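# Set worn desk lamp's head over farthest stable mark

## Task

The lamp has a worn joint, so it droops when extended too far or when jolted. Place the lamp head above the numbered mark that lies farthest from the lamp's base while the lamp still holds itself up unaided. The head's centre must sit above the bench at a height roughly equal to the head's width. The base is loose and must finish in the same spot where it stands at the start. Release the lamp and move the grippers away at the end; a pose that holds only because the robot supports it does not count.

## Robot and tools

Setup: two simulated arms, left_arm and right_arm, each with 7 joints and a two-finger gripper. Knocking anything off the table is a failure. Dropping, slamming, hard bumps, strong pushes, or letting the arms collide or press on each other all count against the result and can end the run.

Frame: every gripper pose in a result is given in one shared scene frame. The origin is on the table top midway between the arms. +x points out over the table, +z points up, and left_arm is on the +y side. The arm names do not match image left and right. Position is in metres and orientation is a quaternion in w,x,y,z order. The reported hand position can be off from the true one, more so at long reach. That position is the point between the finger pads when closed. The fingers point along the gripper's +z axis and close along its y axis. Closed fingertips reach about 33 mm past that point, open ones about 9 mm. While closing, the tips move about 24 mm farther from the arm, so keep that clearance above surfaces.

Tool execute_actions, argument actions: a list holding one action, one wait, or nothing. An empty list sends nothing and returns the current state with pictures. Optional pictures (true/false) asks for camera images; otherwise images come only with an empty list. A refused call sends nothing.
- Action: {"rows": [...], "steps": n}, n from 7 to 15 (default 15), each step 1/30 s. Each row is used for one step; if there are fewer rows than steps, the last one repeats.
- Wait: {"steps": n}, n up to 300. It sends no command and returns once n steps have passed since the previous result.

Row layout: one flat list of 20 numbers covering both arms, even if only one moves. First left_arm: 7 joint targets, then gripper position, force_limit, speed. Then the same 10 for right_arm. Joint numbers are absolute target angles in radians, in this column order and range: waist -2.744..2.744, shoulder -1.784..1.784, upper arm roll -2.901..2.901, elbow -3.042..-0.152, forearm roll -2.807..2.807, wrist pitch 0.544..4.517, wrist roll -3.016..3.016. A target more than 0.018 rad beyond a limit, and farther out than the last reported angle, makes the call refused. The true limits can differ by up to 0.018 rad either way. A target past the real limit is clipped there, and the result then says "joint sent to its limit" (possibly about an earlier action). No such line does not prove there is room left.

Gripper numbers are absolute settings scaled to [-1, 1]. position: +1 fully open (140 mm gap), about -0.8 where the pads touch, -1 means close until blocked. force_limit: grip strength, about 14 N at -1, 60 N at 0, 107 N at +1 (for parts up to 40 mm wide). speed: pad gap speed, about 30 mm/s at -1, 140 at 0, 250 at +1. To keep a gripper unchanged, resend its previous three values; a 0 is a real command.

Motion limits: each step the command sent to a joint stays within a fixed lead of its measured angle: 0.248 rad for waist, shoulder, upper arm roll and elbow; 0.677 for forearm roll; 0.715 for wrist pitch; 1.54 for wrist roll. If the targets would put a gripper more than 70 mm from where it is, all joint targets of that arm are pulled back toward the measured angles. Distant targets therefore take several calls. Arms keep heading toward the last row sent, also between calls, until everything is almost still or a step is HELD.

Timing: each result is taken 7 steps before its action ends; those remaining steps play out afterwards, and the simulation keeps running while the next reply is composed.

Result lines: the state line lists each arm's pose. Joint positions and Joint velocities give one block per arm in column order (rad, rad/s). Joint torques are raw drive outputs, offset and noisy. External joint torques estimate outside load per joint, including friction and held weight, or say "no reading". object_status: 0 moving, 1 blocked while opening, 2 blocked while closing (a grip), 3 reached target or pads met. position_measured is in counts, 3 fully open to 230 pads touching, not linear. To grip, send -1 and confirm status 2. To squeeze harder while gripping, raise force_limit and change position by at least 0.01 (e.g. -1 to -0.98). "joint command not followed" means a clearance check altered joint targets; HELD marks steps where the row was not sent in full.

Faults to avoid: joint load limits are waist 35, shoulder 35, upper arm roll 32, elbow 30, forearm roll 12, wrist pitch 12, wrist roll 12 N m; contact force limit is 40 N, held weight included. Hitting either stops that arm for 10 s. Holding loads heats motors; a MOTOR HOT warning precedes an OVER-TEMPERATURE FAULT that brakes the arm until it cools.

Tool zoom_image: camera (cam_high 672x504, cam_left_wrist 616x616, cam_right_wrist 616x616) and region [x0, y0, x1, y1] in pixels from the top-left, at most 504 by 504. Returns a closer view of that camera's latest image.

Tool finished_scene: argument scene, the number of the current scene. It ends that scene for good and reports whether the goal was met; the result then gives the next task if any.

Lamp strategy: move gently, since a jolt makes the worn joint sag. Do not drag the base. After release, check the head stays put before finishing.

Each tool is called by a JSON object that holds its "fn" and its "kwargs".

## Session

{"fn": "execute_actions", "kwargs": {"actions": []}}

{"fn": "zoom_image", "kwargs": {"camera": "cam_high", "region": [150,130,480,380]}}

Scene clock: 0.00 s of 6600.00 s.
left_arm: end_effector_position=(+0.4090, -0.0701, +0.3069) position_measured=3 object_status=3 end_effector_quat_wxyz=(+0.351, -0.466, +0.806, -0.101) | right_arm: end_effector_position=(+0.3888, -0.5566, +0.1503) position_measured=3 object_status=3 end_effector_quat_wxyz=(+0.238, +0.966, -0.104, -0.002)
Joint positions: left_arm=[-1.282  0.238 -0.018 -1.729  0.824  1.998 -0.937] | right_arm=[-0.317 -0.261  0.043 -2.615 -0.642  2.292 -1.117]
Joint velocities: left_arm=[ 0.    -0.001  0.002 -0.001 -0.001  0.001  0.001] | right_arm=[ 0.     0.     0.     0.     0.001 -0.001 -0.001]
Joint torques (N m, as the joint torque sensors report them, + toward a larger angle): no reading
External joint torques (N m, as the arm's controller estimates them; a push from outside toward a larger angle lowers the number): no reading

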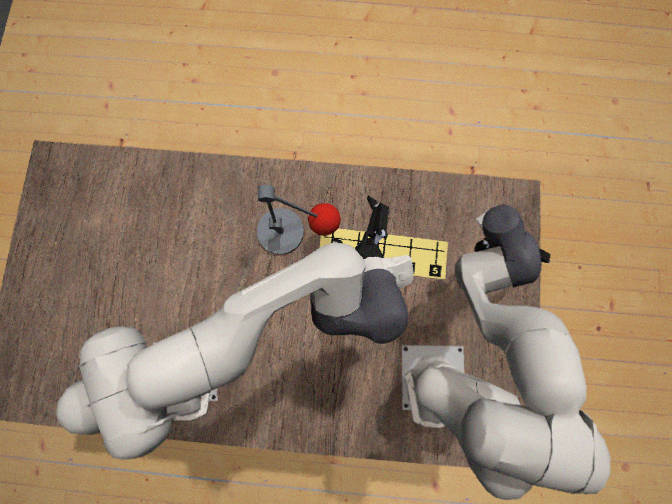

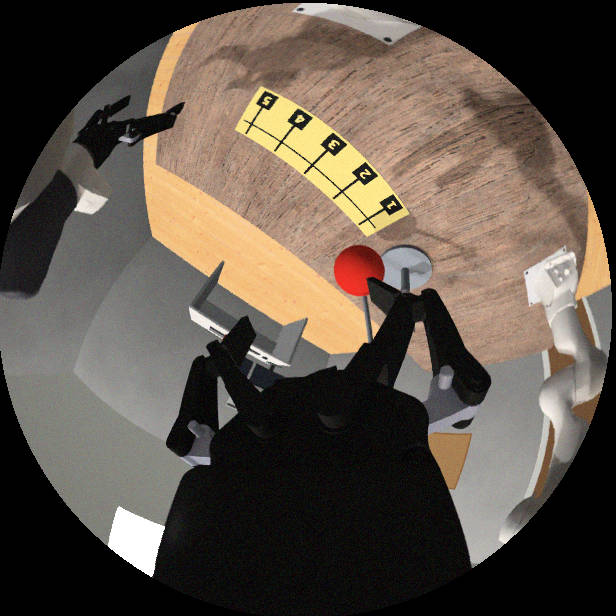

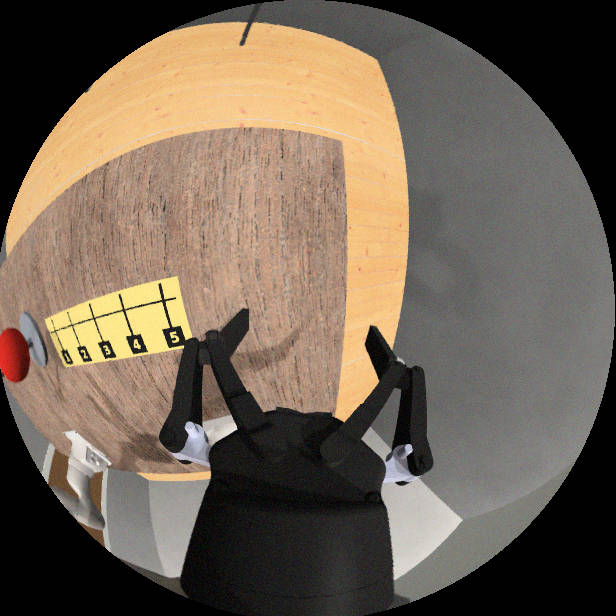

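Region (150, 130, 480, 380) of cam_high's 672x504 image, scaled by 1.527, with more detail than that image has; it fills the top 382 rows of this view, and the rest is white.

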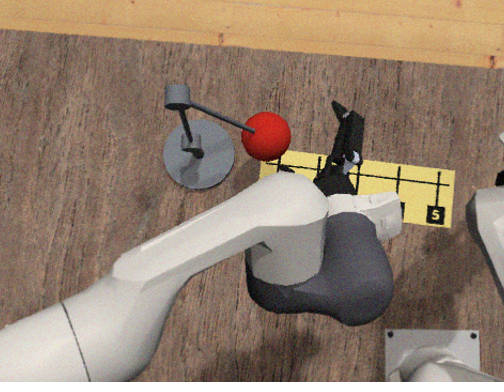

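{"fn": "execute_actions", "kwargs": {"actions": [{"rows":[[-1.4,0,0,-2.3,0,2.6,1.57,0.1,-1,0,-0.3,0,0,-2.25,0,2.268,0.535,1,-0.5,0]]}]}}

{"fn": "execute_actions", "kwargs": {"actions": [{"steps":12}]}}

{"fn": "execute_actions", "kwargs": {"actions": [{"rows":[[-1.3,0,0,-2.7,0,4.0,1.57,0.1,-1,0,-0.3,0,0,-2.25,0,2.268,0.535,1,-0.5,0]]}]}}

{"fn": "execute_actions", "kwargs": {"actions": [{"steps":20}]}}

{"fn": "execute_actions", "kwargs": {"actions": [{"rows":[[-1.2,0.2,0,-2.94,0,4.3,1.57,0.1,-1,0,-0.1,0,0,-2.25,0,2.268,0.535,1,-0.5,0]]}]}}

{"fn": "execute_actions", "kwargs": {"actions": [{"rows":[[-1.1,0.42,0,-2.94,0,4.3,1.57,0.1,-1,0,0,0,0,-2.25,0,2.268,0.535,1,-0.5,0]]}]}}

{"fn": "execute_actions", "kwargs": {"actions": [{"rows":[[-0.681,0.42,0,-2.94,0,4.3,1.57,0.1,-1,0,0.46,0.082,0,-2.186,0,2.268,0.535,1,-0.5,0]]}]}}

{"fn": "execute_actions", "kwargs": {"actions": [{"steps":22}], "pictures": true}}

Scene clock: 1.30 s of 6600.00 s.
left_arm: end_effector_position=(+0.2904, -0.1141, +0.2690) position_measured=55 object_status=0 end_effector_quat_wxyz=(+0.193, -0.341, +0.914, -0.106) | right_arm: end_effector_position=(+0.4985, -0.5012, +0.1520) position_measured=3 object_status=3 end_effector_quat_wxyz=(+0.033, +0.742, -0.669, +0.027)
Joint positions: left_arm=[-1.342  0.108 -0.008 -1.914  0.473  2.21  -0.556] | right_arm=[-0.305 -0.016  0.003 -2.28  -0.11   2.278 -0.267]
Joint velocities: left_arm=[-0.25  -0.487  0.001 -0.873 -1.359  0.827  1.854] | right_arm=[ 0.005  0.186 -0.05   0.422  0.903 -0.016  2.642]
Joint torques (N m, as the joint torque sensors report them, + toward a larger angle): left_arm=[  2.21 -31.95   3.03  25.15   0.38   3.2    0.66] | right_arm=[  2.85 -29.45   0.19  20.47   1.49   1.4    0.63]
External joint torques (N m, as the arm's controller estimates them; a push from outside toward a larger angle lowers the number): left_arm=[ 0.09 -1.13  2.   -0.87 -0.93  0.61  0.7 ] | right_arm=[ 1.6   0.3  -1.06  2.15  1.28 -0.33  0.68]
Steps of this call (steps 1 to 31: nothing new was sent; steps 32 to 39: the first 8 steps of this action). Readings (joint positions | what the end effector reports):
32: left_arm=[-1.286 0.227 -0.013 -1.746 0.788 2.022 -0.901] | right_arm=[-0.312 -0.229 0.037 -2.578 -0.568 2.285 -1.021] | left_arm position_measured=3 object_status=0 | right_arm position_measured=3 object_status=3
33: left_arm=[-1.293 0.210 -0.010 -1.769 0.747 2.047 -0.859] | right_arm=[-0.309 -0.176 0.030 -2.521 -0.472 2.284 -0.909] | left_arm position_measured=9 object_status=0 | right_arm position_measured=3 object_status=3
35: left_arm=[-1.308 0.176 -0.009 -1.811 0.661 2.099 -0.773] | right_arm=[-0.306 -0.092 0.018 -2.413 -0.319 2.280 -0.695] | left_arm position_measured=24 object_status=0 | right_arm position_measured=3 object_status=3
39: the state above

Scene clock: 1.70 s of 6600.00 s.
left_arm: end_effector_position=(+0.1526, -0.0978, +0.1618) position_measured=117 object_status=0 end_effector_quat_wxyz=(+0.072, +0.233, +0.965, -0.091) | right_arm: end_effector_position=(+0.5110, -0.4847, +0.1550) position_measured=3 object_status=3 end_effector_quat_wxyz=(+0.005, -0.490, +0.871, -0.009)
Joint positions: left_arm=[-1.399  0.01  -0.004 -2.297  0.033  2.54   0.801] | right_arm=[-0.302 -0.001  0.001 -2.252 -0.008  2.271  0.316]
Joint velocities: left_arm=[-0.    -0.057  0.022 -0.062 -0.257  0.336  2.536] | right_arm=[ 0.001 -0.    -0.     0.001  0.033 -0.007  0.708]
Joint torques (N m, as the joint torque sensors report them, + toward a larger angle): left_arm=[ -0.36 -34.47   2.22  25.9   -0.1    3.73   0.81] | right_arm=[  1.38 -31.78  -0.64  24.29   1.75   2.22   0.19]
External joint torques (N m, as the arm's controller estimates them; a push from outside toward a larger angle lowers the number): left_arm=[-0.16 -1.71  2.58  1.3  -0.77  0.49  0.86] | right_arm=[ 1.43 -1.19 -0.6   1.55  1.15 -0.32  0.21]
Kept back: nothing.
Steps of this call (steps 1 to 7: the last 7 steps of your previous action; steps 8 to 12: the robot went on to your last target). Readings (joint positions | what the end effector reports):
1: left_arm=[-1.350 0.090 -0.007 -1.947 0.422 2.242 -0.484] | right_arm=[-0.304 -0.012 0.002 -2.269 -0.084 2.277 -0.184] | left_arm position_measured=62 object_status=0 | right_arm position_measured=3 object_status=3
2: left_arm=[-1.359 0.073 -0.007 -1.986 0.369 2.276 -0.400] | right_arm=[-0.304 -0.009 0.002 -2.263 -0.065 2.276 -0.110] | left_arm position_measured=70 object_status=0 | right_arm position_measured=3 object_status=3
4: left_arm=[-1.375 0.039 -0.007 -2.081 0.265 2.348 -0.195] | right_arm=[-0.303 -0.005 0.001 -2.256 -0.039 2.275 0.016] | left_arm position_measured=85 object_status=0 | right_arm position_measured=3 object_status=3
8: left_arm=[-1.396 0.013 -0.006 -2.258 0.095 2.477 0.380] | right_arm=[-0.302 -0.002 0.001 -2.253 -0.016 2.272 0.199] | left_arm position_measured=115 object_status=0 | right_arm position_measured=3 object_status=3
12: the state above

Scene clock: 1.97 s of 6600.00 s.
left_arm: end_effector_position=(+0.2021, -0.0785, +0.1288) position_measured=117 object_status=3 end_effector_quat_wxyz=(+0.204, +0.331, +0.900, -0.197) | right_arm: end_effector_position=(+0.5110, -0.4840, +0.1550) position_measured=3 object_status=3 end_effector_quat_wxyz=(+0.006, -0.434, +0.901, -0.008)
Joint positions: left_arm=[-1.308  0.01   0.004 -2.641  0.009  3.226  1.148] | right_arm=[-0.302 -0.001  0.001 -2.252 -0.005  2.27   0.441]
Joint velocities: left_arm=[ 0.019 -0.001 -0.    -0.244 -0.005  1.294  0.474] | right_arm=[ 0.     0.001  0.     0.001  0.004 -0.001  0.295]
Joint torques (N m, as the joint torque sensors report them, + toward a larger angle): left_arm=[  1.4  -29.    -0.16  22.28  -0.41   4.27   0.44] | right_arm=[  1.47 -31.05  -0.38  24.26   1.76   2.17   0.13]
External joint torques (N m, as the arm's controller estimates them; a push from outside toward a larger angle lowers the number): left_arm=[ 1.88  0.67  0.56  0.67 -0.89  0.73  0.48] | right_arm=[ 1.4  -0.73 -0.46  1.61  1.15 -0.35  0.14]
Steps of this call (steps 1 to 8: the first 8 steps of this action). Readings (joint positions | what the end effector reports):
1: left_arm=[-1.384 -0.001 -0.011 -2.340 0.028 2.637 0.869] | right_arm=[-0.302 -0.001 0.001 -2.252 -0.007 2.271 0.339] | left_arm position_measured=117 object_status=0 | right_arm position_measured=3 object_status=3
2: left_arm=[-1.363 -0.009 -0.012 -2.405 0.023 2.756 0.936] | right_arm=[-0.302 -0.001 0.001 -2.252 -0.007 2.271 0.359] | left_arm position_measured=117 object_status=3 | right_arm position_measured=3 object_status=3
4: left_arm=[-1.326 -0.007 -0.003 -2.548 0.014 3.004 1.057] | right_arm=[-0.302 -0.001 0.001 -2.252 -0.006 2.270 0.392] | left_arm position_measured=117 object_status=3 | right_arm position_measured=3 object_status=3
8: the state above

Scene clock: 2.63 s of 6600.00 s.
left_arm: end_effector_position=(+0.2336, -0.1359, +0.3165) position_measured=117 object_status=3 end_effector_quat_wxyz=(+0.476, +0.395, +0.712, -0.333) | right_arm: end_effector_position=(+0.5110, -0.4839, +0.1550) position_measured=3 object_status=3 end_effector_quat_wxyz=(+0.007, -0.398, +0.917, -0.007)
Joint positions: left_arm=[-1.302  0.001  0.003 -2.697  0.003  3.938  1.466] | right_arm=[-0.302 -0.001  0.001 -2.252 -0.004  2.27   0.52 ]
Joint velocities: left_arm=[ 0.001 -0.001 -0.002 -0.007 -0.005  0.365  0.335] | right_arm=[-0.    -0.001  0.002 -0.001  0.001 -0.     0.032]
Joint torques (N m, as the joint torque sensors report them, + toward a larger angle): left_arm=[  1.52 -26.67  -0.58  16.16  -0.37   3.43   0.28] | right_arm=[  1.43 -30.81  -0.57  24.35   1.69   2.18   0.17]
External joint torques (N m, as the arm's controller estimates them; a push from outside toward a larger angle lowers the number): left_arm=[ 1.5  -1.94 -0.6  -1.03 -0.7   0.52  0.32] | right_arm=[ 1.46 -0.42 -0.54  1.73  1.08 -0.33  0.18]
Kept back: nothing.
Steps of this call (steps 1 to 7: the last 7 steps of your previous action; steps 8 to 20: the robot went on to your last target). Readings (joint positions | what the end effector reports):
1: left_arm=[-1.308 0.010 0.004 -2.648 0.009 3.271 1.163] | right_arm=[-0.302 -0.001 0.001 -2.252 -0.005 2.270 0.450] | left_arm position_measured=117 object_status=3 | right_arm position_measured=3 object_status=3
2: left_arm=[-1.307 0.010 0.004 -2.654 0.009 3.314 1.177] | right_arm=[-0.302 -0.001 0.001 -2.252 -0.005 2.270 0.459] | left_arm position_measured=117 object_status=3 | right_arm position_measured=3 object_status=3
4: left_arm=[-1.307 0.010 0.004 -2.664 0.009 3.398 1.205] | right_arm=[-0.302 -0.001 0.001 -2.252 -0.005 2.270 0.473] | left_arm position_measured=117 object_status=3 | right_arm position_measured=3 object_status=3
8: left_arm=[-1.305 0.008 0.004 -2.679 0.008 3.563 1.266] | right_arm=[-0.302 -0.001 0.001 -2.252 -0.004 2.270 0.493] | left_arm position_measured=117 object_status=3 | right_arm position_measured=3 object_status=3
20: the state above

Scene clock: 2.90 s of 6600.00 s.
left_arm: end_effector_position=(+0.2363, -0.0292, +0.1746) position_measured=117 object_status=3 end_effector_quat_wxyz=(+0.438, +0.400, +0.760, -0.265) | right_arm: end_effector_position=(+0.5255, -0.3765, +0.1549) position_measured=3 object_status=3 end_effector_quat_wxyz=(+0.007, -0.488, +0.873, -0.006)
Joint positions: left_arm=[-1.212  0.182  0.001 -2.916  0.002  4.174  1.512] | right_arm=[-0.104 -0.001  0.009 -2.252 -0.004  2.27   0.525]
Joint velocities: left_arm=[ 0.172  0.405  0.011 -0.484 -0.012  0.685  0.182] | right_arm=[ 0.184  0.001  0.025  0.001 -0.    -0.     0.016]
Joint torques (N m, as the joint torque sensors report them, + toward a larger angle): left_arm=[ -0.24 -33.06   1.37  20.23  -0.04   5.1    0.14] | right_arm=[ -7.31 -31.31  -7.62  23.93   1.68   2.19   0.18]
External joint torques (N m, as the arm's controller estimates them; a push from outside toward a larger angle lowers the number): left_arm=[ 2.26  2.4   3.5   0.34 -0.68  0.45  0.19] | right_arm=[ 0.85 -0.93  0.42  1.16  1.05 -0.33  0.16]
Steps of this call (steps 1 to 8: the first 8 steps of this action). Readings (joint positions | what the end effector reports):
1: left_arm=[-1.294 0.009 -0.001 -2.711 0.004 3.966 1.471] | right_arm=[-0.278 -0.001 -0.013 -2.252 -0.004 2.270 0.521] | left_arm position_measured=117 object_status=3 | right_arm position_measured=3 object_status=3
2: left_arm=[-1.282 0.029 -0.001 -2.737 0.004 3.992 1.474] | right_arm=[-0.245 -0.001 -0.016 -2.252 -0.004 2.270 0.521] | left_arm position_measured=117 object_status=3 | right_arm position_measured=3 object_status=3
4: left_arm=[-1.257 0.081 -0.001 -2.798 0.004 4.048 1.484] | right_arm=[-0.176 -0.001 -0.011 -2.252 -0.004 2.270 0.523] | left_arm position_measured=117 object_status=3 | right_arm position_measured=3 object_status=3
8: the state above

Scene clock: 3.40 s of 6600.00 s.
left_arm: end_effector_position=(+0.2553, +0.0417, +0.0797) position_measured=117 object_status=3 end_effector_quat_wxyz=(+0.402, +0.391, +0.802, -0.205) | right_arm: end_effector_position=(+0.5245, -0.3245, +0.1549) position_measured=3 object_status=3 end_effector_quat_wxyz=(+0.008, -0.529, +0.849, -0.006)
Joint positions: left_arm=[-1.107  0.408 -0.    -2.942  0.002  4.287  1.554] | right_arm=[-0.001 -0.001  0.005 -2.252 -0.004  2.27   0.529]
Joint velocities: left_arm=[ 0.09   0.202 -0.001 -0.012 -0.001  0.04   0.042] | right_arm=[ 0.021  0.001 -0.003 -0.001  0.002 -0.001  0.003]
Joint torques (N m, as the joint torque sensors report them, + toward a larger angle): left_arm=[ -0.03 -27.69   1.14   7.29  -0.7    4.28   0.25] | right_arm=[ -0.31 -31.34  -2.68  23.84   1.66   2.18   0.17]
External joint torques (N m, as the arm's controller estimates them; a push from outside toward a larger angle lowers the number): left_arm=[ 1.03  2.43  1.98  0.24 -0.78  0.32  0.28] | right_arm=[ 1.68 -1.12  0.23  1.26  1.04 -0.32  0.17]
Steps of this call (steps 1 to 7: the last 7 steps of your previous action; steps 8 to 15: the first 8 steps of this action). Readings (joint positions | what the end effector reports):
8: left_arm=[-1.190 0.219 -0.003 -2.934 0.003 4.274 1.543] | right_arm=[-0.081 -0.001 -0.008 -2.252 -0.004 2.270 0.528] | left_arm position_measured=117 object_status=3 | right_arm position_measured=3 object_status=3
9: left_arm=[-1.174 0.254 -0.003 -2.932 0.003 4.277 1.544] | right_arm=[-0.060 -0.001 -0.010 -2.252 -0.004 2.270 0.528] | left_arm position_measured=117 object_status=3 | right_arm position_measured=3 object_status=3
11: left_arm=[-1.141 0.328 -0.002 -2.933 0.003 4.282 1.547] | right_arm=[-0.025 -0.001 -0.002 -2.252 -0.004 2.270 0.529] | left_arm position_measured=117 object_status=3 | right_arm position_measured=3 object_status=3
15: the state above

Scene clock: 3.90 s of 6600.00 s.
left_arm: end_effector_position=(+0.3680, +0.1605, +0.0779) position_measured=117 object_status=3 end_effector_quat_wxyz=(+0.430, +0.261, +0.853, -0.137) | right_arm: end_effector_position=(+0.5080, -0.1832, +0.1428) position_measured=3 object_status=3 end_effector_quat_wxyz=(+0.001, -0.637, +0.771, -0.003)
Joint positions: left_arm=[-0.78   0.418 -0.003 -2.94   0.004  4.295  1.563] | right_arm=[ 0.28   0.062 -0.009 -2.203 -0.004  2.269  0.53 ]
Joint velocities: left_arm=[ 1.184  0.     0.083  0.003 -0.032  0.01   0.012] | right_arm=[ 1.091  0.14   0.108  0.091 -0.    -0.     0.001]
Joint torques (N m, as the joint torque sensors report them, + toward a larger angle): left_arm=[ -3.94 -24.33  -1.18   5.12  -0.16   3.82   0.2 ] | right_arm=[ -2.25 -34.88  -1.96  23.59   1.21   2.32   0.04]
External joint torques (N m, as the arm's controller estimates them; a push from outside toward a larger angle lowers the number): left_arm=[ 0.97  1.35  1.55  1.51 -0.49  0.41  0.23] | right_arm=[ 1.94 -0.62  1.36  2.03  0.62 -0.02  0.04]
Steps of this call (steps 1 to 7: the last 7 steps of your previous action; steps 8 to 15: the first 8 steps of this action). Readings (joint positions | what the end effector reports):
8: left_arm=[-1.073 0.418 -0.010 -2.941 0.005 4.294 1.561] | right_arm=[0.024 0.007 -0.012 -2.243 -0.004 2.269 0.530] | left_arm position_measured=117 object_status=3 | right_arm position_measured=3 object_status=3
9: left_arm=[-1.032 0.418 -0.010 -2.941 0.006 4.294 1.561] | right_arm=[0.056 0.018 -0.016 -2.232 -0.004 2.269 0.530] | left_arm position_measured=117 object_status=3 | right_arm position_measured=3 object_status=3
11: left_arm=[-0.949 0.418 -0.007 -2.941 0.005 4.294 1.562] | right_arm=[0.128 0.037 -0.016 -2.219 -0.004 2.269 0.530] | left_arm position_measured=117 object_status=3 | right_arm position_measured=3 object_status=3
15: the state above

Scene clock: 4.63 s of 6600.00 s.
left_arm: end_effector_position=(+0.3967, +0.2069, +0.0786) position_measured=117 object_status=3 end_effector_quat_wxyz=(+0.439, +0.217, +0.865, -0.112) | right_arm: end_effector_position=(+0.4682, -0.0874, +0.1392) position_measured=3 object_status=3 end_effector_quat_wxyz=(+0.000, +0.708, -0.706, +0.002)
Joint positions: left_arm=[-0.683  0.418  0.003 -2.94   0.     4.297  1.566] | right_arm=[ 0.461  0.081  0.001 -2.188 -0.004  2.269  0.53 ]
Joint velocities: left_arm=[0.    0.001 0.002 0.001 0.    0.001 0.002] | right_arm=[-0.001 -0.001 -0.     0.001 -0.001 -0.    -0.002]
Joint torques (N m, as the joint torque sensors report them, + toward a larger angle): left_arm=[  1.11 -23.69  -0.44   4.74  -0.16   3.89   0.33] | right_arm=[ -0.76 -33.88  -0.5   24.25   1.68   2.19   0.18]
External joint torques (N m, as the arm's controller estimates them; a push from outside toward a larger angle lowers the number): left_arm=[ 1.06  1.96 -0.89  0.11  0.03  0.5   0.35] | right_arm=[-0.72 -0.77 -0.53  1.7   1.07 -0.29  0.18]
Kept back: nothing.
Steps of this call (steps 1 to 7: the last 7 steps of your previous action; steps 8 to 22: the robot went on to your last target). Readings (joint positions | what the end effector reports):
1: left_arm=[-0.745 0.418 -0.000 -2.940 0.002 4.295 1.563] | right_arm=[0.319 0.067 -0.008 -2.200 -0.004 2.269 0.530] | left_arm position_measured=117 object_status=3 | right_arm position_measured=3 object_status=3
2: left_arm=[-0.721 0.418 0.002 -2.940 0.001 4.296 1.563] | right_arm=[0.357 0.071 -0.006 -2.197 -0.004 2.269 0.530] | left_arm position_measured=117 object_status=3 | right_arm position_measured=3 object_status=3
4: left_arm=[-0.696 0.418 0.004 -2.940 0.000 4.296 1.564] | right_arm=[0.419 0.078 0.003 -2.192 -0.004 2.269 0.530] | left_arm position_measured=117 object_status=3 | right_arm position_measured=3 object_status=3
8: left_arm=[-0.684 0.418 0.003 -2.940 0.000 4.297 1.565] | right_arm=[0.461 0.081 0.011 -2.189 -0.004 2.269 0.530] | left_arm position_measured=117 object_status=3 | right_arm position_measured=3 object_status=3
22: the state above

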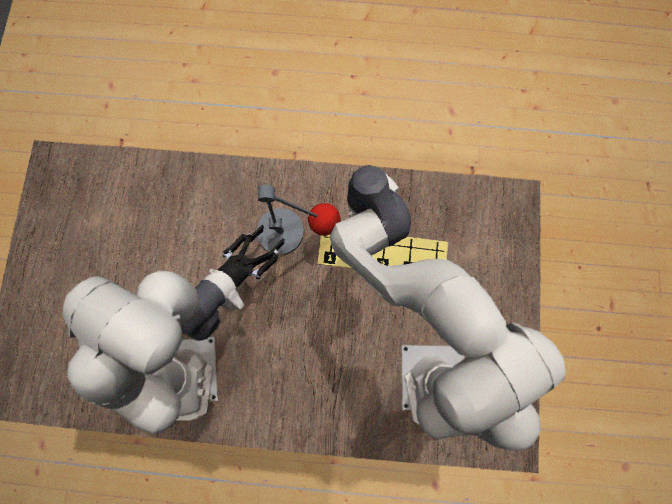

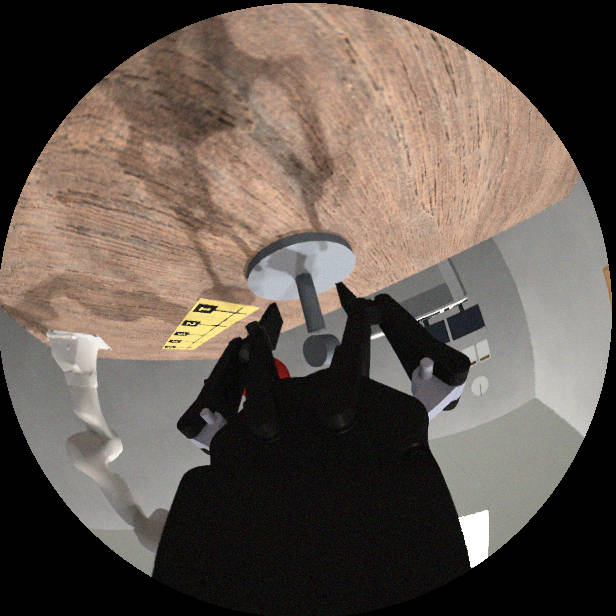

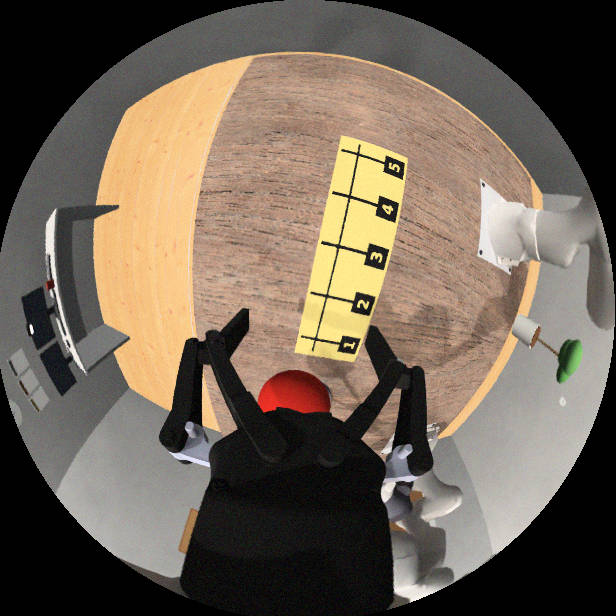

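{"fn": "execute_actions", "kwargs": {"actions": [{"rows":[[-0.681,0.435,0,-2.917,0,4.28,1.57,0.1,-1,0,0.483,0.105,0,-2.153,0,2.245,0.6,1,-0.5,0],[-0.681,0.45,0,-2.894,0,4.27,1.57,0.1,-1,0,0.505,0.129,0,-2.12,0,2.235,0.63,1,-0.5,0],[-0.681,0.465,0,-2.871,0,4.26,1.57,0.1,-1,0,0.527,0.153,0,-2.086,0,2.225,0.66,1,-0.5,0],[-0.681,0.48,0,-2.848,0,4.25,1.57,0.1,-1,0,0.549,0.178,0,-2.052,0,2.215,0.69,1,-0.5,0],[-0.681,0.495,0,-2.825,0,4.24,1.57,0.1,-1,0,0.57,0.203,0,-2.017,0,2.205,0.71,1,-0.5,0],[-0.681,0.51,0,-2.802,0,4.236,1.57,0.1,-1,0,0.59,0.229,0,-1.981,0,2.195,0.71,1,-0.5,0],[-0.681,0.522,0,-2.78,0,4.236,1.57,0.1,-1,0,0.61,0.255,0,-1.945,0,2.19,0.71,1,-0.5,0],[-0.681,0.534,0,-2.757,0,4.236,1.57,-0.25,-1,-0.5,0.628,0.281,0,-1.909,0,2.19,0.71,1,-0.5,0]]}]}}

{"fn": "execute_actions", "kwargs": {"actions": [{"steps":20}], "pictures": true}}

Scene clock: 5.37 s of 6600.00 s.
left_arm: end_effector_position=(+0.4326, +0.1875, +0.0628) position_measured=117 object_status=0 end_effector_quat_wxyz=(+0.442, +0.217, +0.863, -0.112) | right_arm: end_effector_position=(+0.4797, -0.0015, +0.1427) position_measured=3 object_status=3 end_effector_quat_wxyz=(-0.005, +0.717, -0.697, +0.003)
Joint positions: left_arm=[-0.682  0.505  0.002 -2.806  0.     4.258  1.567] | right_arm=[ 0.581  0.225 -0.004 -1.983 -0.004  2.219  0.617]
Joint velocities: left_arm=[-0.001  0.378 -0.001  0.642 -0.001 -0.129  0.001] | right_arm=[ 0.58   0.727  0.059  0.976  0.002 -0.124  0.288]
Joint torques (N m, as the joint torque sensors report them, + toward a larger angle): left_arm=[  1.25 -30.27  -1.34   3.88  -0.13   3.25   0.23] | right_arm=[  0.07 -41.44  -0.17  20.52   1.69   1.1    0.24]
External joint torques (N m, as the arm's controller estimates them; a push from outside toward a larger angle lowers the number): left_arm=[ 1.25  1.27 -1.85  1.17  0.02 -0.45  0.25] | right_arm=[ 2.02 -0.38  1.03  2.57  1.08 -0.36  0.23]
Steps of this call (steps 1 to 14: the robot went on to your last target; steps 15 to 22: the first 8 steps of this action). Readings (joint positions | what the end effector reports):
15: left_arm=[-0.683 0.421 0.002 -2.936 0.000 4.295 1.567] | right_arm=[0.465 0.086 -0.001 -2.180 -0.004 2.265 0.536] | left_arm position_measured=117 object_status=3 | right_arm position_measured=3 object_status=3
16: left_arm=[-0.682 0.428 0.002 -2.925 0.000 4.292 1.567] | right_arm=[0.473 0.097 -0.003 -2.163 -0.004 2.260 0.545] | left_arm position_measured=117 object_status=3 | right_arm position_measured=3 object_status=3
18: left_arm=[-0.682 0.451 0.002 -2.891 0.000 4.281 1.567] | right_arm=[0.502 0.132 -0.006 -2.113 -0.004 2.247 0.569] | left_arm position_measured=117 object_status=3 | right_arm position_measured=3 object_status=3
22: the state above

Scene clock: 6.03 s of 6600.00 s.
left_arm: end_effector_position=(+0.4453, +0.1806, +0.0576) position_measured=160 object_status=3 end_effector_quat_wxyz=(+0.443, +0.217, +0.863, -0.113) | right_arm: end_effector_position=(+0.4713, +0.0338, +0.1394) position_measured=3 object_status=3 end_effector_quat_wxyz=(-0.001, +0.709, -0.706, +0.002)
Joint positions: left_arm=[-0.682  0.532  0.002 -2.759  0.     4.239  1.567] | right_arm=[ 0.63   0.28   0.001 -1.911 -0.004  2.193  0.695]
Joint velocities: left_arm=[-0.     0.001 -0.001 -0.001 -0.    -0.001  0.   ] | right_arm=[-0.     0.002 -0.     0.001  0.    -0.004  0.032]
Joint torques (N m, as the joint torque sensors report them, + toward a larger angle): left_arm=[  0.41 -29.05  -0.18   7.82  -0.23   2.93   0.21] | right_arm=[ -0.75 -40.91  -0.34  24.77   1.65   2.15   0.08]
External joint torques (N m, as the arm's controller estimates them; a push from outside toward a larger angle lowers the number): left_arm=[ 0.46  1.18 -0.64  1.75 -0.11 -0.46  0.23] | right_arm=[-0.66 -0.96 -0.52  1.75  1.01 -0.3   0.08]
Kept back: nothing.
Steps of this call (steps 1 to 7: the last 7 steps of your previous action; steps 8 to 20: the robot went on to your last target). Readings (joint positions | what the end effector reports):
1: left_arm=[-0.682 0.515 0.002 -2.788 0.000 4.255 1.567] | right_arm=[0.598 0.245 -0.001 -1.957 -0.004 2.216 0.626] | left_arm position_measured=120 object_status=0 | right_arm position_measured=3 object_status=3
2: left_arm=[-0.682 0.521 0.002 -2.777 0.000 4.252 1.567] | right_arm=[0.611 0.259 0.002 -1.941 -0.004 2.212 0.634] | left_arm position_measured=125 object_status=0 | right_arm position_measured=3 object_status=3
4: left_arm=[-0.682 0.527 0.002 -2.765 0.000 4.247 1.567] | right_arm=[0.626 0.273 0.006 -1.925 -0.004 2.206 0.648] | left_arm position_measured=134 object_status=0 | right_arm position_measured=3 object_status=3
8: left_arm=[-0.682 0.531 0.002 -2.759 0.000 4.243 1.567] | right_arm=[0.630 0.280 0.004 -1.914 -0.004 2.198 0.668] | left_arm position_measured=153 object_status=0 | right_arm position_measured=3 object_status=3
20: the state above

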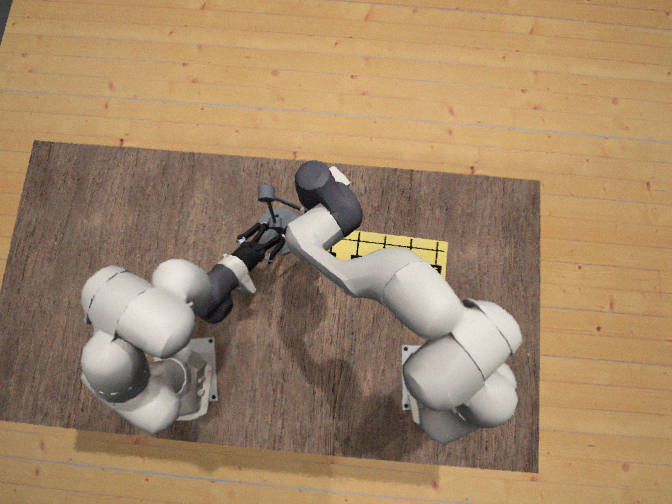

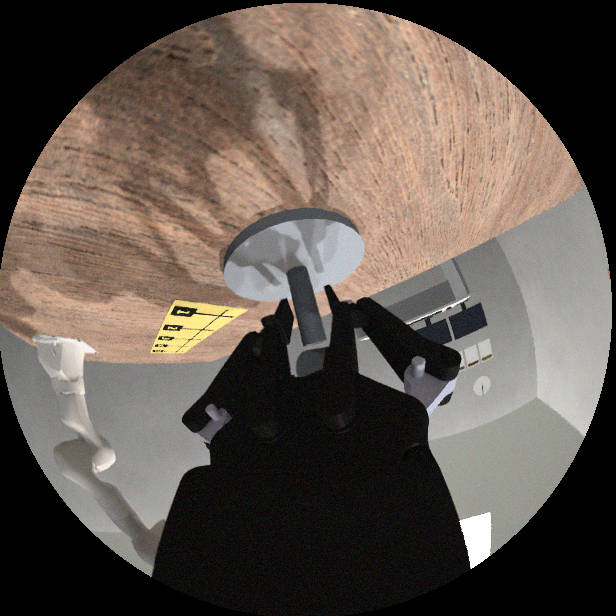

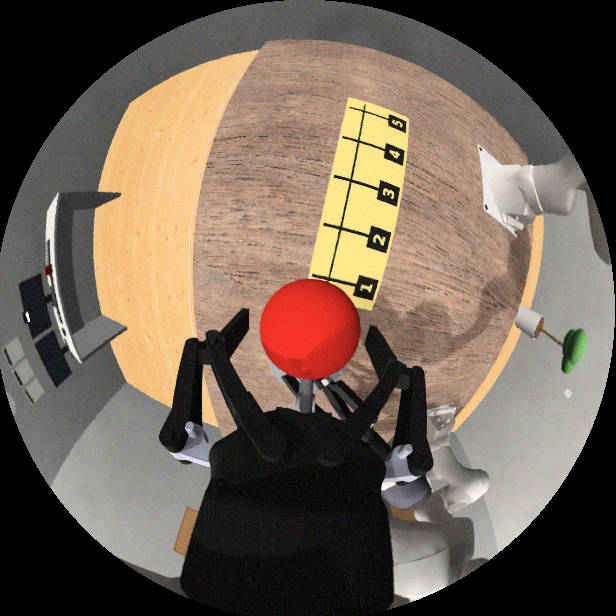

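{"fn": "execute_actions", "kwargs": {"actions": [{"rows":[[-0.685,0.533,0,-2.759,0,4.238,1.57,-1,-0.7,-0.9,0.629,0.281,0,-1.909,0,2.19,0.71,-1,-0.6,-0.8]]}]}}

{"fn": "execute_actions", "kwargs": {"actions": [{"steps":26}]}}

{"fn": "execute_actions", "kwargs": {"actions": [{"rows":[[-0.682,0.533,0,-2.761,0,4.238,1.57,-1,-0.7,-0.9,0.625,0.277,0,-1.918,0,2.205,0.705,-1,-0.6,-0.8],[-0.68,0.533,0,-2.761,0,4.238,1.57,-1,-0.7,-0.9,0.62,0.272,0,-1.93,0,2.215,0.7,-1,-0.6,-0.8],[-0.679,0.533,0,-2.762,0,4.238,1.57,-1,-0.7,-0.9,0.614,0.266,0,-1.944,0,2.225,0.695,-1,-0.6,-0.8],[-0.679,0.533,0,-2.762,0,4.238,1.57,-1,-0.7,-0.9,0.608,0.26,0,-1.958,0,2.233,0.69,-1,-0.6,-0.8],[-0.679,0.533,0,-2.762,0,4.238,1.57,-1,-0.7,-0.9,0.602,0.254,0,-1.972,0,2.241,0.687,-1,-0.6,-0.8],[-0.679,0.533,0,-2.762,0,4.238,1.57,-1,-0.7,-0.9,0.596,0.248,0,-1.986,0,2.249,0.684,-1,-0.6,-0.8],[-0.679,0.533,0,-2.762,0,4.238,1.57,-1,-0.7,-0.9,0.59,0.242,0,-1.999,0,2.256,0.681,-1,-0.6,-0.8],[-0.679,0.533,0,-2.762,0,4.238,1.57,-1,-0.7,-0.9,0.584,0.236,0,-2.013,0,2.264,0.678,-1,-0.6,-0.8],[-0.679,0.533,0,-2.762,0,4.238,1.57,-1,-0.7,-0.9,0.578,0.23,0,-2.026,0,2.271,0.675,-1,-0.6,-0.8],[-0.679,0.533,0,-2.762,0,4.238,1.57,-1,-0.7,-0.9,0.572,0.224,0,-2.04,0,2.279,0.672,-1,-0.6,-0.8],[-0.679,0.533,0,-2.762,0,4.238,1.57,-1,-0.7,-0.9,0.566,0.218,0,-2.053,0,2.286,0.669,-1,-0.6,-0.8],[-0.679,0.533,0,-2.762,0,4.238,1.57,-1,-0.7,-0.9,0.56,0.212,0,-2.067,0,2.294,0.666,-1,-0.6,-0.8],[-0.679,0.533,0,-2.762,0,4.238,1.57,-1,-0.7,-0.9,0.554,0.206,0,-2.08,0,2.301,0.663,-1,-0.6,-0.8],[-0.679,0.533,0,-2.762,0,4.238,1.57,-1,-0.7,-0.9,0.548,0.2,0,-2.094,0,2.309,0.66,-1,-0.6,-0.8],[-0.679,0.533,0,-2.762,0,4.238,1.57,-1,-0.7,-0.9,0.542,0.194,0,-2.107,0,2.316,0.657,-1,-0.6,-0.8]]}]}}

{"fn": "execute_actions", "kwargs": {"actions": [{"rows":[[-0.679,0.533,0,-2.762,0,4.238,1.57,-1,-0.7,-0.9,0.536,0.188,0,-2.121,0,2.324,0.654,-1,-0.6,-0.8],[-0.679,0.533,0,-2.762,0,4.238,1.57,-1,-0.7,-0.9,0.53,0.182,0,-2.134,0,2.331,0.651,-1,-0.6,-0.8],[-0.679,0.533,0,-2.762,0,4.238,1.57,-1,-0.7,-0.9,0.524,0.176,0,-2.148,0,2.339,0.648,-1,-0.6,-0.8],[-0.679,0.533,0,-2.762,0,4.238,1.57,-1,-0.7,-0.9,0.518,0.169,0,-2.161,0,2.346,0.645,-1,-0.6,-0.8],[-0.679,0.533,0,-2.762,0,4.238,1.57,-1,-0.7,-0.9,0.512,0.163,0,-2.175,0,2.354,0.642,-1,-0.6,-0.8],[-0.679,0.533,0,-2.762,0,4.238,1.57,-1,-0.7,-0.9,0.506,0.157,0,-2.188,0,2.361,0.639,-1,-0.6,-0.8],[-0.679,0.533,0,-2.762,0,4.238,1.57,-1,-0.7,-0.9,0.5,0.151,0,-2.202,0,2.369,0.636,-1,-0.6,-0.8],[-0.679,0.533,0,-2.762,0,4.238,1.57,-1,-0.7,-0.9,0.494,0.145,0,-2.215,0,2.376,0.633,-1,-0.6,-0.8],[-0.679,0.533,0,-2.762,0,4.238,1.57,-1,-0.7,-0.9,0.488,0.138,0,-2.228,0,2.383,0.63,-1,-0.6,-0.8],[-0.679,0.533,0,-2.762,0,4.238,1.57,-1,-0.7,-0.9,0.482,0.132,0,-2.242,0,2.388,0.63,-1,-0.6,-0.8],[-0.679,0.533,0,-2.762,0,4.238,1.57,-1,-0.7,-0.9,0.476,0.126,0,-2.255,0,2.388,0.63,-1,-0.6,-0.8],[-0.679,0.533,0,-2.762,0,4.238,1.57,-1,-0.7,-0.9,0.47,0.12,0,-2.268,0,2.388,0.63,-1,-0.6,-0.8]]}]}}

{"fn": "execute_actions", "kwargs": {"actions": [{"steps":20}], "pictures": true}}

Scene clock: 7.73 s of 6600.00 s.
left_arm: end_effector_position=(+0.4451, +0.1801, +0.0575) position_measured=175 object_status=0 end_effector_quat_wxyz=(+0.443, +0.217, +0.863, -0.113) | right_arm: end_effector_position=(+0.4712, +0.0337, +0.1394) position_measured=22 object_status=0 end_effector_quat_wxyz=(-0.000, +0.705, -0.709, +0.001)
Joint positions: left_arm=[-0.683  0.532  0.002 -2.758  0.     4.239  1.567] | right_arm=[ 0.63   0.28   0.001 -1.911 -0.004  2.192  0.705]
Joint velocities: left_arm=[-0.001  0.     0.     0.     0.    -0.001 -0.002] | right_arm=[-0.     0.001  0.001 -0.    -0.001 -0.    -0.   ]
Joint torques (N m, as the joint torque sensors report them, + toward a larger angle): left_arm=[ -1.03 -29.51   0.3    5.76  -0.21   3.2    0.36] | right_arm=[ -0.24 -40.86  -0.1   24.53   1.69   2.17   0.15]
External joint torques (N m, as the arm's controller estimates them; a push from outside toward a larger angle lowers the number): left_arm=[-1.    0.7  -0.17 -0.33 -0.09 -0.19  0.39] | right_arm=[-0.27 -0.94 -0.39  1.55  1.05 -0.28  0.15]
Steps of this call (steps 1 to 30: the robot went on to your last target; steps 31 to 43: nothing new was sent; steps 44 to 51: the first 8 steps of this action). Readings (joint positions | what the end effector reports):
44: left_arm=[-0.683 0.532 0.002 -2.758 0.000 4.239 1.567] | right_arm=[0.630 0.280 0.001 -1.911 -0.004 2.192 0.705] | left_arm position_measured=160 object_status=0 | right_arm position_measured=3 object_status=0
45: left_arm=[-0.683 0.532 0.002 -2.758 0.000 4.239 1.567] | right_arm=[0.630 0.280 0.001 -1.911 -0.004 2.192 0.705] | left_arm position_measured=162 object_status=0 | right_arm position_measured=5 object_status=0
47: left_arm=[-0.683 0.532 0.002 -2.758 0.000 4.239 1.567] | right_arm=[0.630 0.280 0.001 -1.911 -0.004 2.192 0.705] | left_arm position_measured=166 object_status=0 | right_arm position_measured=11 object_status=0
51: the state above

Scene clock: 8.60 s of 6600.00 s.
left_arm: end_effector_position=(+0.4446, +0.1793, +0.0575) position_measured=196 object_status=2 end_effector_quat_wxyz=(+0.443, +0.220, +0.862, -0.112) | right_arm: end_effector_position=(+0.4709, +0.0336, +0.1396) position_measured=78 object_status=2 end_effector_quat_wxyz=(+0.000, +0.705, -0.709, +0.001)
Joint positions: left_arm=[-0.684  0.532  0.002 -2.759  0.     4.239  1.571] | right_arm=[ 0.63   0.28   0.001 -1.911 -0.003  2.19   0.705]
Joint velocities: left_arm=[ 0.001 -0.    -0.002 -0.     0.     0.     0.001] | right_arm=[-0.001  0.     0.001  0.001  0.001 -0.     0.   ]
Joint torques (N m, as the joint torque sensors report them, + toward a larger angle): left_arm=[ -0.09 -29.46   0.33   6.52  -0.18   3.18   0.19] | right_arm=[ -0.01 -40.87  -0.38  24.08   1.5    2.38   0.17]
External joint torques (N m, as the arm's controller estimates them; a push from outside toward a larger angle lowers the number): left_arm=[-0.06  0.79 -0.12  0.42 -0.07 -0.22  0.21] | right_arm=[ 0.05 -0.83 -0.59  1.02  0.85 -0.07  0.17]
Kept back: nothing.
Steps of this call (steps 1 to 7: the last 7 steps of your previous action; steps 8 to 15: the robot went on to your last target; steps 16 to 26: nothing new was sent). Readings (joint positions | what the end effector reports):
1: left_arm=[-0.683 0.532 0.002 -2.758 0.000 4.239 1.567] | right_arm=[0.630 0.280 0.001 -1.911 -0.004 2.192 0.705] | left_arm position_measured=178 object_status=0 | right_arm position_measured=25 object_status=0
2: left_arm=[-0.683 0.532 0.002 -2.758 0.000 4.239 1.567] | right_arm=[0.630 0.280 0.001 -1.911 -0.004 2.192 0.705] | left_arm position_measured=180 object_status=0 | right_arm position_measured=28 object_status=0
4: left_arm=[-0.683 0.532 0.002 -2.758 0.000 4.239 1.567] | right_arm=[0.630 0.280 0.001 -1.911 -0.004 2.192 0.705] | left_arm position_measured=184 object_status=0 | right_arm position_measured=34 object_status=0
8: left_arm=[-0.684 0.532 0.002 -2.759 0.000 4.239 1.567] | right_arm=[0.630 0.280 0.001 -1.911 -0.004 2.192 0.705] | left_arm position_measured=193 object_status=0 | right_arm position_measured=45 object_status=0
26: the state above
All arms were judged still, so your last target was given up. Only a new action makes them travel on or press farther. Fingers that are still opening or closing keep moving.

Scene clock: 8.87 s of 6600.00 s.
left_arm: end_effector_position=(+0.4447, +0.1781, +0.0583) position_measured=196 object_status=2 end_effector_quat_wxyz=(+0.444, +0.221, +0.861, -0.112) | right_arm: end_effector_position=(+0.4697, +0.0210, +0.1384) position_measured=78 object_status=2 end_effector_quat_wxyz=(-0.010, +0.700, -0.714, -0.001)
Joint positions: left_arm=[-0.683  0.532 -0.    -2.758  0.001  4.241  1.575] | right_arm=[ 0.607  0.241  0.007 -1.975  0.003  2.236  0.697]
Joint velocities: left_arm=[-0.001  0.001 -0.006  0.01   0.006  0.001  0.024] | right_arm=[-0.16  -0.181  0.001 -0.362  0.005  0.185 -0.064]
Joint torques (N m, as the joint torque sensors report them, + toward a larger angle): left_arm=[  2.54 -29.26   1.83   3.24  -0.51   2.95  -0.52] | right_arm=[ -5.77 -34.39  -4.06  17.96  -0.25   2.15  -0.18]
External joint torques (N m, as the arm's controller estimates them; a push from outside toward a larger angle lowers the number): left_arm=[ 2.56  1.01  1.33 -2.79 -0.34 -0.44 -0.47] | right_arm=[-5.39  2.25 -3.57 -5.69 -1.   -0.5  -0.22]
Steps of this call (steps 1 to 8: the first 8 steps of this action). Readings (joint positions | what the end effector reports):
1: left_arm=[-0.684 0.532 0.002 -2.759 0.000 4.239 1.571] | right_arm=[0.629 0.279 0.001 -1.912 -0.003 2.192 0.705] | left_arm position_measured=196 object_status=2 | right_arm position_measured=78 object_status=2
2: left_arm=[-0.684 0.532 0.001 -2.759 0.000 4.239 1.572] | right_arm=[0.629 0.277 0.002 -1.916 -0.003 2.196 0.705] | left_arm position_measured=196 object_status=2 | right_arm position_measured=78 object_status=2
4: left_arm=[-0.683 0.532 0.001 -2.758 0.000 4.240 1.572] | right_arm=[0.624 0.268 0.004 -1.930 0.000 2.208 0.704] | left_arm position_measured=196 object_status=2 | right_arm position_measured=78 object_status=2
8: the state above

Scene clock: 9.37 s of 6600.00 s.
left_arm: end_effector_position=(+0.4448, +0.1778, +0.0585) position_measured=196 object_status=2 end_effector_quat_wxyz=(+0.444, +0.224, +0.860, -0.112) | right_arm: end_effector_position=(+0.4631, -0.0525, +0.1105) position_measured=78 object_status=2 end_effector_quat_wxyz=(+0.007, -0.679, +0.734, +0.001)
Joint positions: left_arm=[-0.683  0.532 -0.    -2.757  0.001  4.241  1.58 ] | right_arm=[ 0.513  0.153  0.006 -2.178  0.004  2.345  0.66 ]
Joint velocities: left_arm=[-0.     0.002 -0.    -0.001 -0.    -0.     0.003] | right_arm=[-0.177 -0.169 -0.013 -0.383 -0.     0.198 -0.065]
Joint torques (N m, as the joint torque sensors report them, + toward a larger angle): left_arm=[  2.44 -28.94   1.37   3.4   -0.43   2.92  -0.42] | right_arm=[ -2.91 -33.52  -2.88  19.33  -0.2    2.16  -0.44]
External joint torques (N m, as the arm's controller estimates them; a push from outside toward a larger angle lowers the number): left_arm=[ 2.48  1.25  0.94 -2.65 -0.32 -0.46 -0.39] | right_arm=[-3.9   0.5  -3.69 -4.21 -0.77 -0.6  -0.4 ]
Steps of this call (steps 1 to 7: the last 7 steps of your previous action; steps 8 to 15: the first 8 steps of this action). Readings (joint positions | what the end effector reports):
8: left_arm=[-0.683 0.532 -0.000 -2.757 0.001 4.241 1.579] | right_arm=[0.556 0.195 0.007 -2.083 0.004 2.293 0.678] | left_arm position_measured=196 object_status=2 | right_arm position_measured=78 object_status=2
9: left_arm=[-0.683 0.532 -0.000 -2.757 0.001 4.241 1.579] | right_arm=[0.550 0.189 0.007 -2.097 0.004 2.300 0.675] | left_arm position_measured=196 object_status=2 | right_arm position_measured=78 object_status=2
11: left_arm=[-0.683 0.532 -0.000 -2.757 0.001 4.241 1.580] | right_arm=[0.538 0.178 0.006 -2.124 0.004 2.315 0.670] | left_arm position_measured=196 object_status=2 | right_arm position_measured=78 object_status=2
15: the state above

Scene clock: 10.03 s of 6600.00 s.
left_arm: end_effector_position=(+0.4447, +0.1780, +0.0583) position_measured=196 object_status=2 end_effector_quat_wxyz=(+0.444, +0.224, +0.860, -0.111) | right_arm: end_effector_position=(+0.4573, -0.0827, +0.0996) position_measured=78 object_status=2 end_effector_quat_wxyz=(+0.006, -0.669, +0.743, +0.000)
Joint positions: left_arm=[-0.683  0.532 -0.    -2.757  0.001  4.241  1.58 ] | right_arm=[ 0.475  0.117  0.003 -2.26   0.004  2.39   0.646]
Joint velocities: left_arm=[ 0.    -0.     0.001  0.001  0.     0.001 -0.   ] | right_arm=[ 0.001  0.002  0.    -0.001 -0.002  0.003 -0.   ]
Joint torques (N m, as the joint torque sensors report them, + toward a larger angle): left_arm=[  2.94 -29.79   1.78   3.45  -0.54   3.04  -0.45] | right_arm=[ -2.85 -32.79  -1.5   16.55  -0.28   2.1   -0.91]
External joint torques (N m, as the arm's controller estimates them; a push from outside toward a larger angle lowers the number): left_arm=[ 2.92  0.54  1.3  -2.7  -0.42 -0.35 -0.43] | right_arm=[-2.9   0.27 -1.66 -4.8  -0.82 -0.39 -0.91]
Kept back: nothing.
Steps of this call (steps 1 to 7: the last 7 steps of your previous action; steps 8 to 20: the robot went on to your last target). Readings (joint positions | what the end effector reports):
1: left_arm=[-0.683 0.532 -0.000 -2.757 0.001 4.241 1.580] | right_arm=[0.507 0.147 0.005 -2.191 0.004 2.352 0.658] | left_arm position_measured=196 object_status=2 | right_arm position_measured=78 object_status=2
2: left_arm=[-0.683 0.532 -0.000 -2.757 0.001 4.241 1.580] | right_arm=[0.501 0.141 0.005 -2.205 0.004 2.360 0.656] | left_arm position_measured=196 object_status=2 | right_arm position_measured=78 object_status=2
4: left_arm=[-0.683 0.532 -0.000 -2.757 0.001 4.241 1.580] | right_arm=[0.488 0.129 0.005 -2.231 0.004 2.371 0.653] | left_arm position_measured=196 object_status=2 | right_arm position_measured=78 object_status=2
8: left_arm=[-0.683 0.532 -0.000 -2.757 0.001 4.240 1.580] | right_arm=[0.476 0.119 0.003 -2.255 0.004 2.383 0.648] | left_arm position_measured=196 object_status=2 | right_arm position_measured=78 object_status=2
20: the state above

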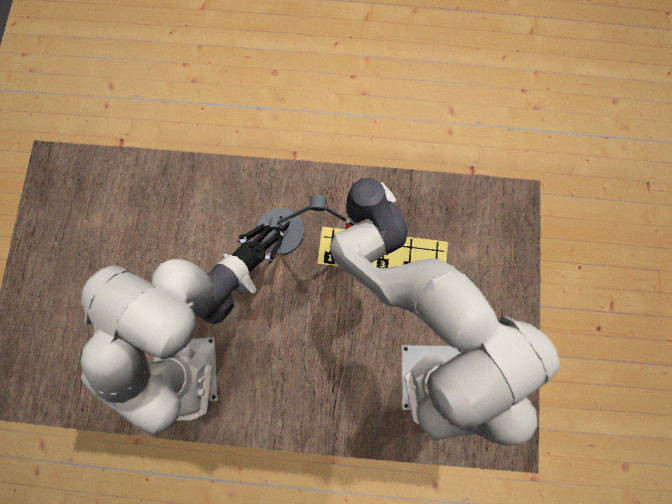

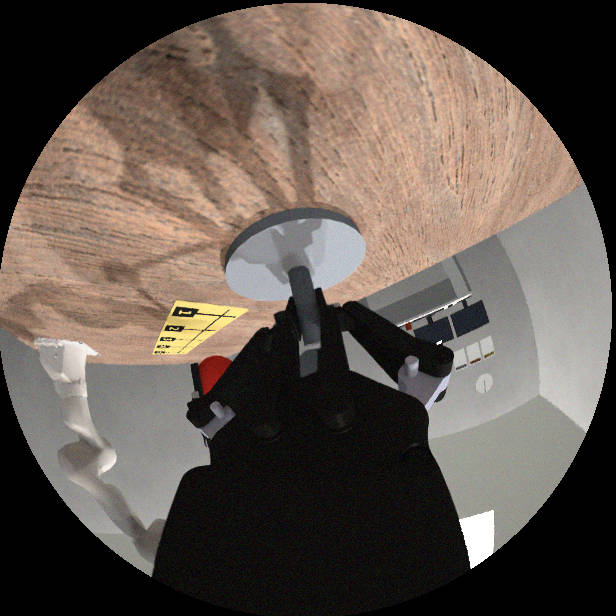

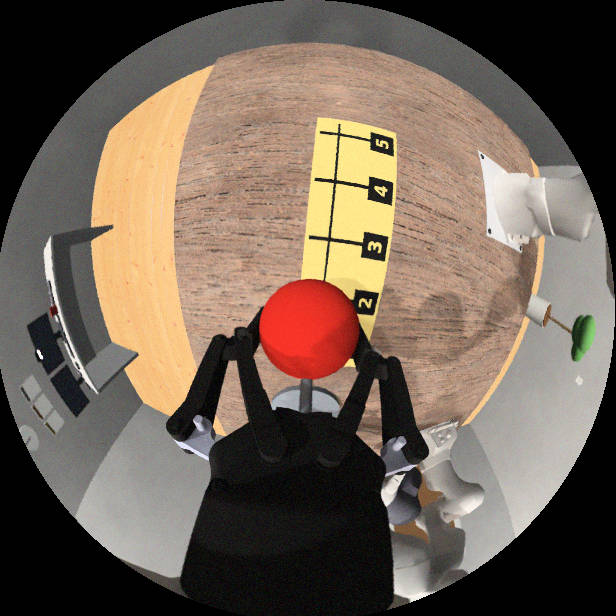

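{"fn": "execute_actions", "kwargs": {"actions": [{"rows":[[-0.679,0.533,0,-2.762,0,4.238,1.578,-1,-0.7,-0.9,0.465,0.115,0,-2.275,0,2.392,0.63,-1,-0.6,-0.8],[-0.679,0.533,0,-2.762,0,4.238,1.578,-1,-0.7,-0.9,0.458,0.108,0,-2.285,0,2.396,0.62,-1,-0.6,-0.8],[-0.679,0.533,0,-2.762,0,4.238,1.578,-1,-0.7,-0.9,0.449,0.099,0,-2.297,0,2.4,0.61,-1,-0.6,-0.8],[-0.679,0.533,0,-2.762,0,4.238,1.578,-1,-0.7,-0.9,0.439,0.089,0,-2.31,0,2.404,0.6,-1,-0.6,-0.8],[-0.679,0.533,0,-2.762,0,4.238,1.578,-1,-0.7,-0.9,0.429,0.079,0,-2.324,0,2.408,0.59,-1,-0.6,-0.8],[-0.679,0.533,0,-2.762,0,4.238,1.578,-1,-0.7,-0.9,0.419,0.069,0,-2.337,0,2.411,0.58,-1,-0.6,-0.8],[-0.679,0.533,0,-2.762,0,4.238,1.578,-1,-0.7,-0.9,0.409,0.06,0,-2.35,0,2.414,0.57,-1,-0.6,-0.8],[-0.679,0.533,0,-2.762,0,4.238,1.578,-1,-0.7,-0.9,0.399,0.051,0,-2.362,0,2.417,0.56,-1,-0.6,-0.8],[-0.679,0.533,0,-2.762,0,4.238,1.578,-1,-0.7,-0.9,0.389,0.042,0,-2.374,0,2.42,0.55,-1,-0.6,-0.8],[-0.679,0.533,0,-2.762,0,4.238,1.578,-1,-0.7,-0.9,0.379,0.033,0,-2.386,0,2.423,0.54,-1,-0.6,-0.8],[-0.679,0.533,0,-2.762,0,4.238,1.578,-1,-0.7,-0.9,0.369,0.024,0,-2.398,0,2.426,0.53,-1,-0.6,-0.8],[-0.679,0.533,0,-2.762,0,4.238,1.578,-1,-0.7,-0.9,0.359,0.016,0,-2.41,0,2.429,0.52,-1,-0.6,-0.8],[-0.679,0.533,0,-2.762,0,4.238,1.578,-1,-0.7,-0.9,0.349,0.008,0,-2.421,0,2.432,0.515,-1,-0.6,-0.8],[-0.679,0.533,0,-2.762,0,4.238,1.578,-1,-0.7,-0.9,0.339,0,0,-2.432,0,2.434,0.515,-1,-0.6,-0.8],[-0.679,0.533,0,-2.762,0,4.238,1.578,-1,-0.7,-0.9,0.33,-0.008,0,-2.442,0,2.434,0.515,-1,-0.6,-0.8]]}]}}

{"fn": "execute_actions", "kwargs": {"actions": [{"steps":22}]}}

Scene clock: 11.07 s of 6600.00 s.
left_arm: end_effector_position=(+0.4447, +0.1778, +0.0585) position_measured=196 object_status=2 end_effector_quat_wxyz=(+0.445, +0.226, +0.860, -0.111) | right_arm: end_effector_position=(+0.4527, -0.1130, +0.0993) position_measured=78 object_status=2 end_effector_quat_wxyz=(+0.007, -0.663, +0.749, -0.000)
Joint positions: left_arm=[-0.683  0.532 -0.001 -2.757  0.002  4.241  1.584] | right_arm=[ 0.427  0.067  0.005 -2.329  0.004  2.409  0.618]
Joint velocities: left_arm=[ 0.002  0.     0.001 -0.004  0.001 -0.004  0.005] | right_arm=[-0.277 -0.257 -0.007 -0.354 -0.     0.069 -0.184]
Joint torques (N m, as the joint torque sensors report them, + toward a larger angle): left_arm=[  3.23 -29.36   2.51   3.45  -0.53   2.99  -0.45] | right_arm=[ -3.19 -29.46  -3.51  18.49  -0.26   2.06  -0.26]
External joint torques (N m, as the arm's controller estimates them; a push from outside toward a larger angle lowers the number): left_arm=[ 3.15  0.85  1.97 -2.55 -0.4  -0.41 -0.44] | right_arm=[-4.46  0.39 -3.8  -4.19 -0.8  -0.69 -0.28]
Steps of this call (steps 1 to 15: the robot went on to your last target; steps 16 to 23: nothing new was sent; steps 24 to 31: the first 8 steps of this action). Readings (joint positions | what the end effector reports):
24: left_arm=[-0.683 0.532 -0.000 -2.757 0.001 4.241 1.581] | right_arm=[0.474 0.116 0.003 -2.262 0.004 2.391 0.645] | left_arm position_measured=196 object_status=2 | right_arm position_measured=78 object_status=2
25: left_arm=[-0.683 0.532 -0.001 -2.757 0.001 4.241 1.582] | right_arm=[0.472 0.113 0.004 -2.266 0.004 2.393 0.644] | left_arm position_measured=196 object_status=2 | right_arm position_measured=78 object_status=2
27: left_arm=[-0.683 0.532 -0.001 -2.757 0.002 4.241 1.583] | right_arm=[0.462 0.102 0.005 -2.282 0.004 2.398 0.639] | left_arm position_measured=196 object_status=2 | right_arm position_measured=78 object_status=2
31: the state above

Scene clock: 11.80 s of 6600.00 s.
left_arm: end_effector_position=(+0.4442, +0.1779, +0.0580) position_measured=196 object_status=2 end_effector_quat_wxyz=(+0.444, +0.226, +0.860, -0.111) | right_arm: end_effector_position=(+0.4465, -0.1675, +0.0978) position_measured=78 object_status=2 end_effector_quat_wxyz=(+0.009, -0.658, +0.753, -0.002)
Joint positions: left_arm=[-0.683  0.532 -0.001 -2.758  0.002  4.241  1.584] | right_arm=[ 0.336 -0.01   0.004 -2.434  0.004  2.442  0.539]
Joint velocities: left_arm=[ 0.001  0.    -0.    -0.001  0.     0.    -0.002] | right_arm=[-0.001  0.    -0.     0.001  0.001  0.002 -0.006]
Joint torques (N m, as the joint torque sensors report them, + toward a larger angle): left_arm=[  2.86 -29.68   1.23   4.86  -0.49   2.97  -0.26] | right_arm=[ -3.42 -28.3   -2.81  16.3   -0.29   1.24  -1.26]
External joint torques (N m, as the arm's controller estimates them; a push from outside toward a larger angle lowers the number): left_arm=[ 2.81  0.48  0.72 -1.18 -0.37 -0.42 -0.24] | right_arm=[-3.41  0.02 -2.79 -4.59 -0.81 -1.28 -1.26]
Kept back: nothing.
Steps of this call (steps 1 to 7: the last 7 steps of your previous action; steps 8 to 22: the robot went on to your last target). Readings (joint positions | what the end effector reports):
1: left_arm=[-0.683 0.532 -0.001 -2.757 0.002 4.241 1.584] | right_arm=[0.417 0.059 0.005 -2.341 0.004 2.412 0.611] | left_arm position_measured=196 object_status=2 | right_arm position_measured=78 object_status=2
2: left_arm=[-0.683 0.532 -0.001 -2.757 0.002 4.241 1.584] | right_arm=[0.407 0.050 0.005 -2.353 0.004 2.415 0.604] | left_arm position_measured=196 object_status=2 | right_arm position_measured=78 object_status=2
4: left_arm=[-0.683 0.532 -0.001 -2.757 0.002 4.241 1.584] | right_arm=[0.388 0.032 0.005 -2.377 0.004 2.422 0.589] | left_arm position_measured=196 object_status=2 | right_arm position_measured=78 object_status=2
8: left_arm=[-0.683 0.532 -0.001 -2.757 0.002 4.241 1.584] | right_arm=[0.350 0.000 0.005 -2.420 0.004 2.432 0.562] | left_arm position_measured=196 object_status=2 | right_arm position_measured=78 object_status=2
22: the state above


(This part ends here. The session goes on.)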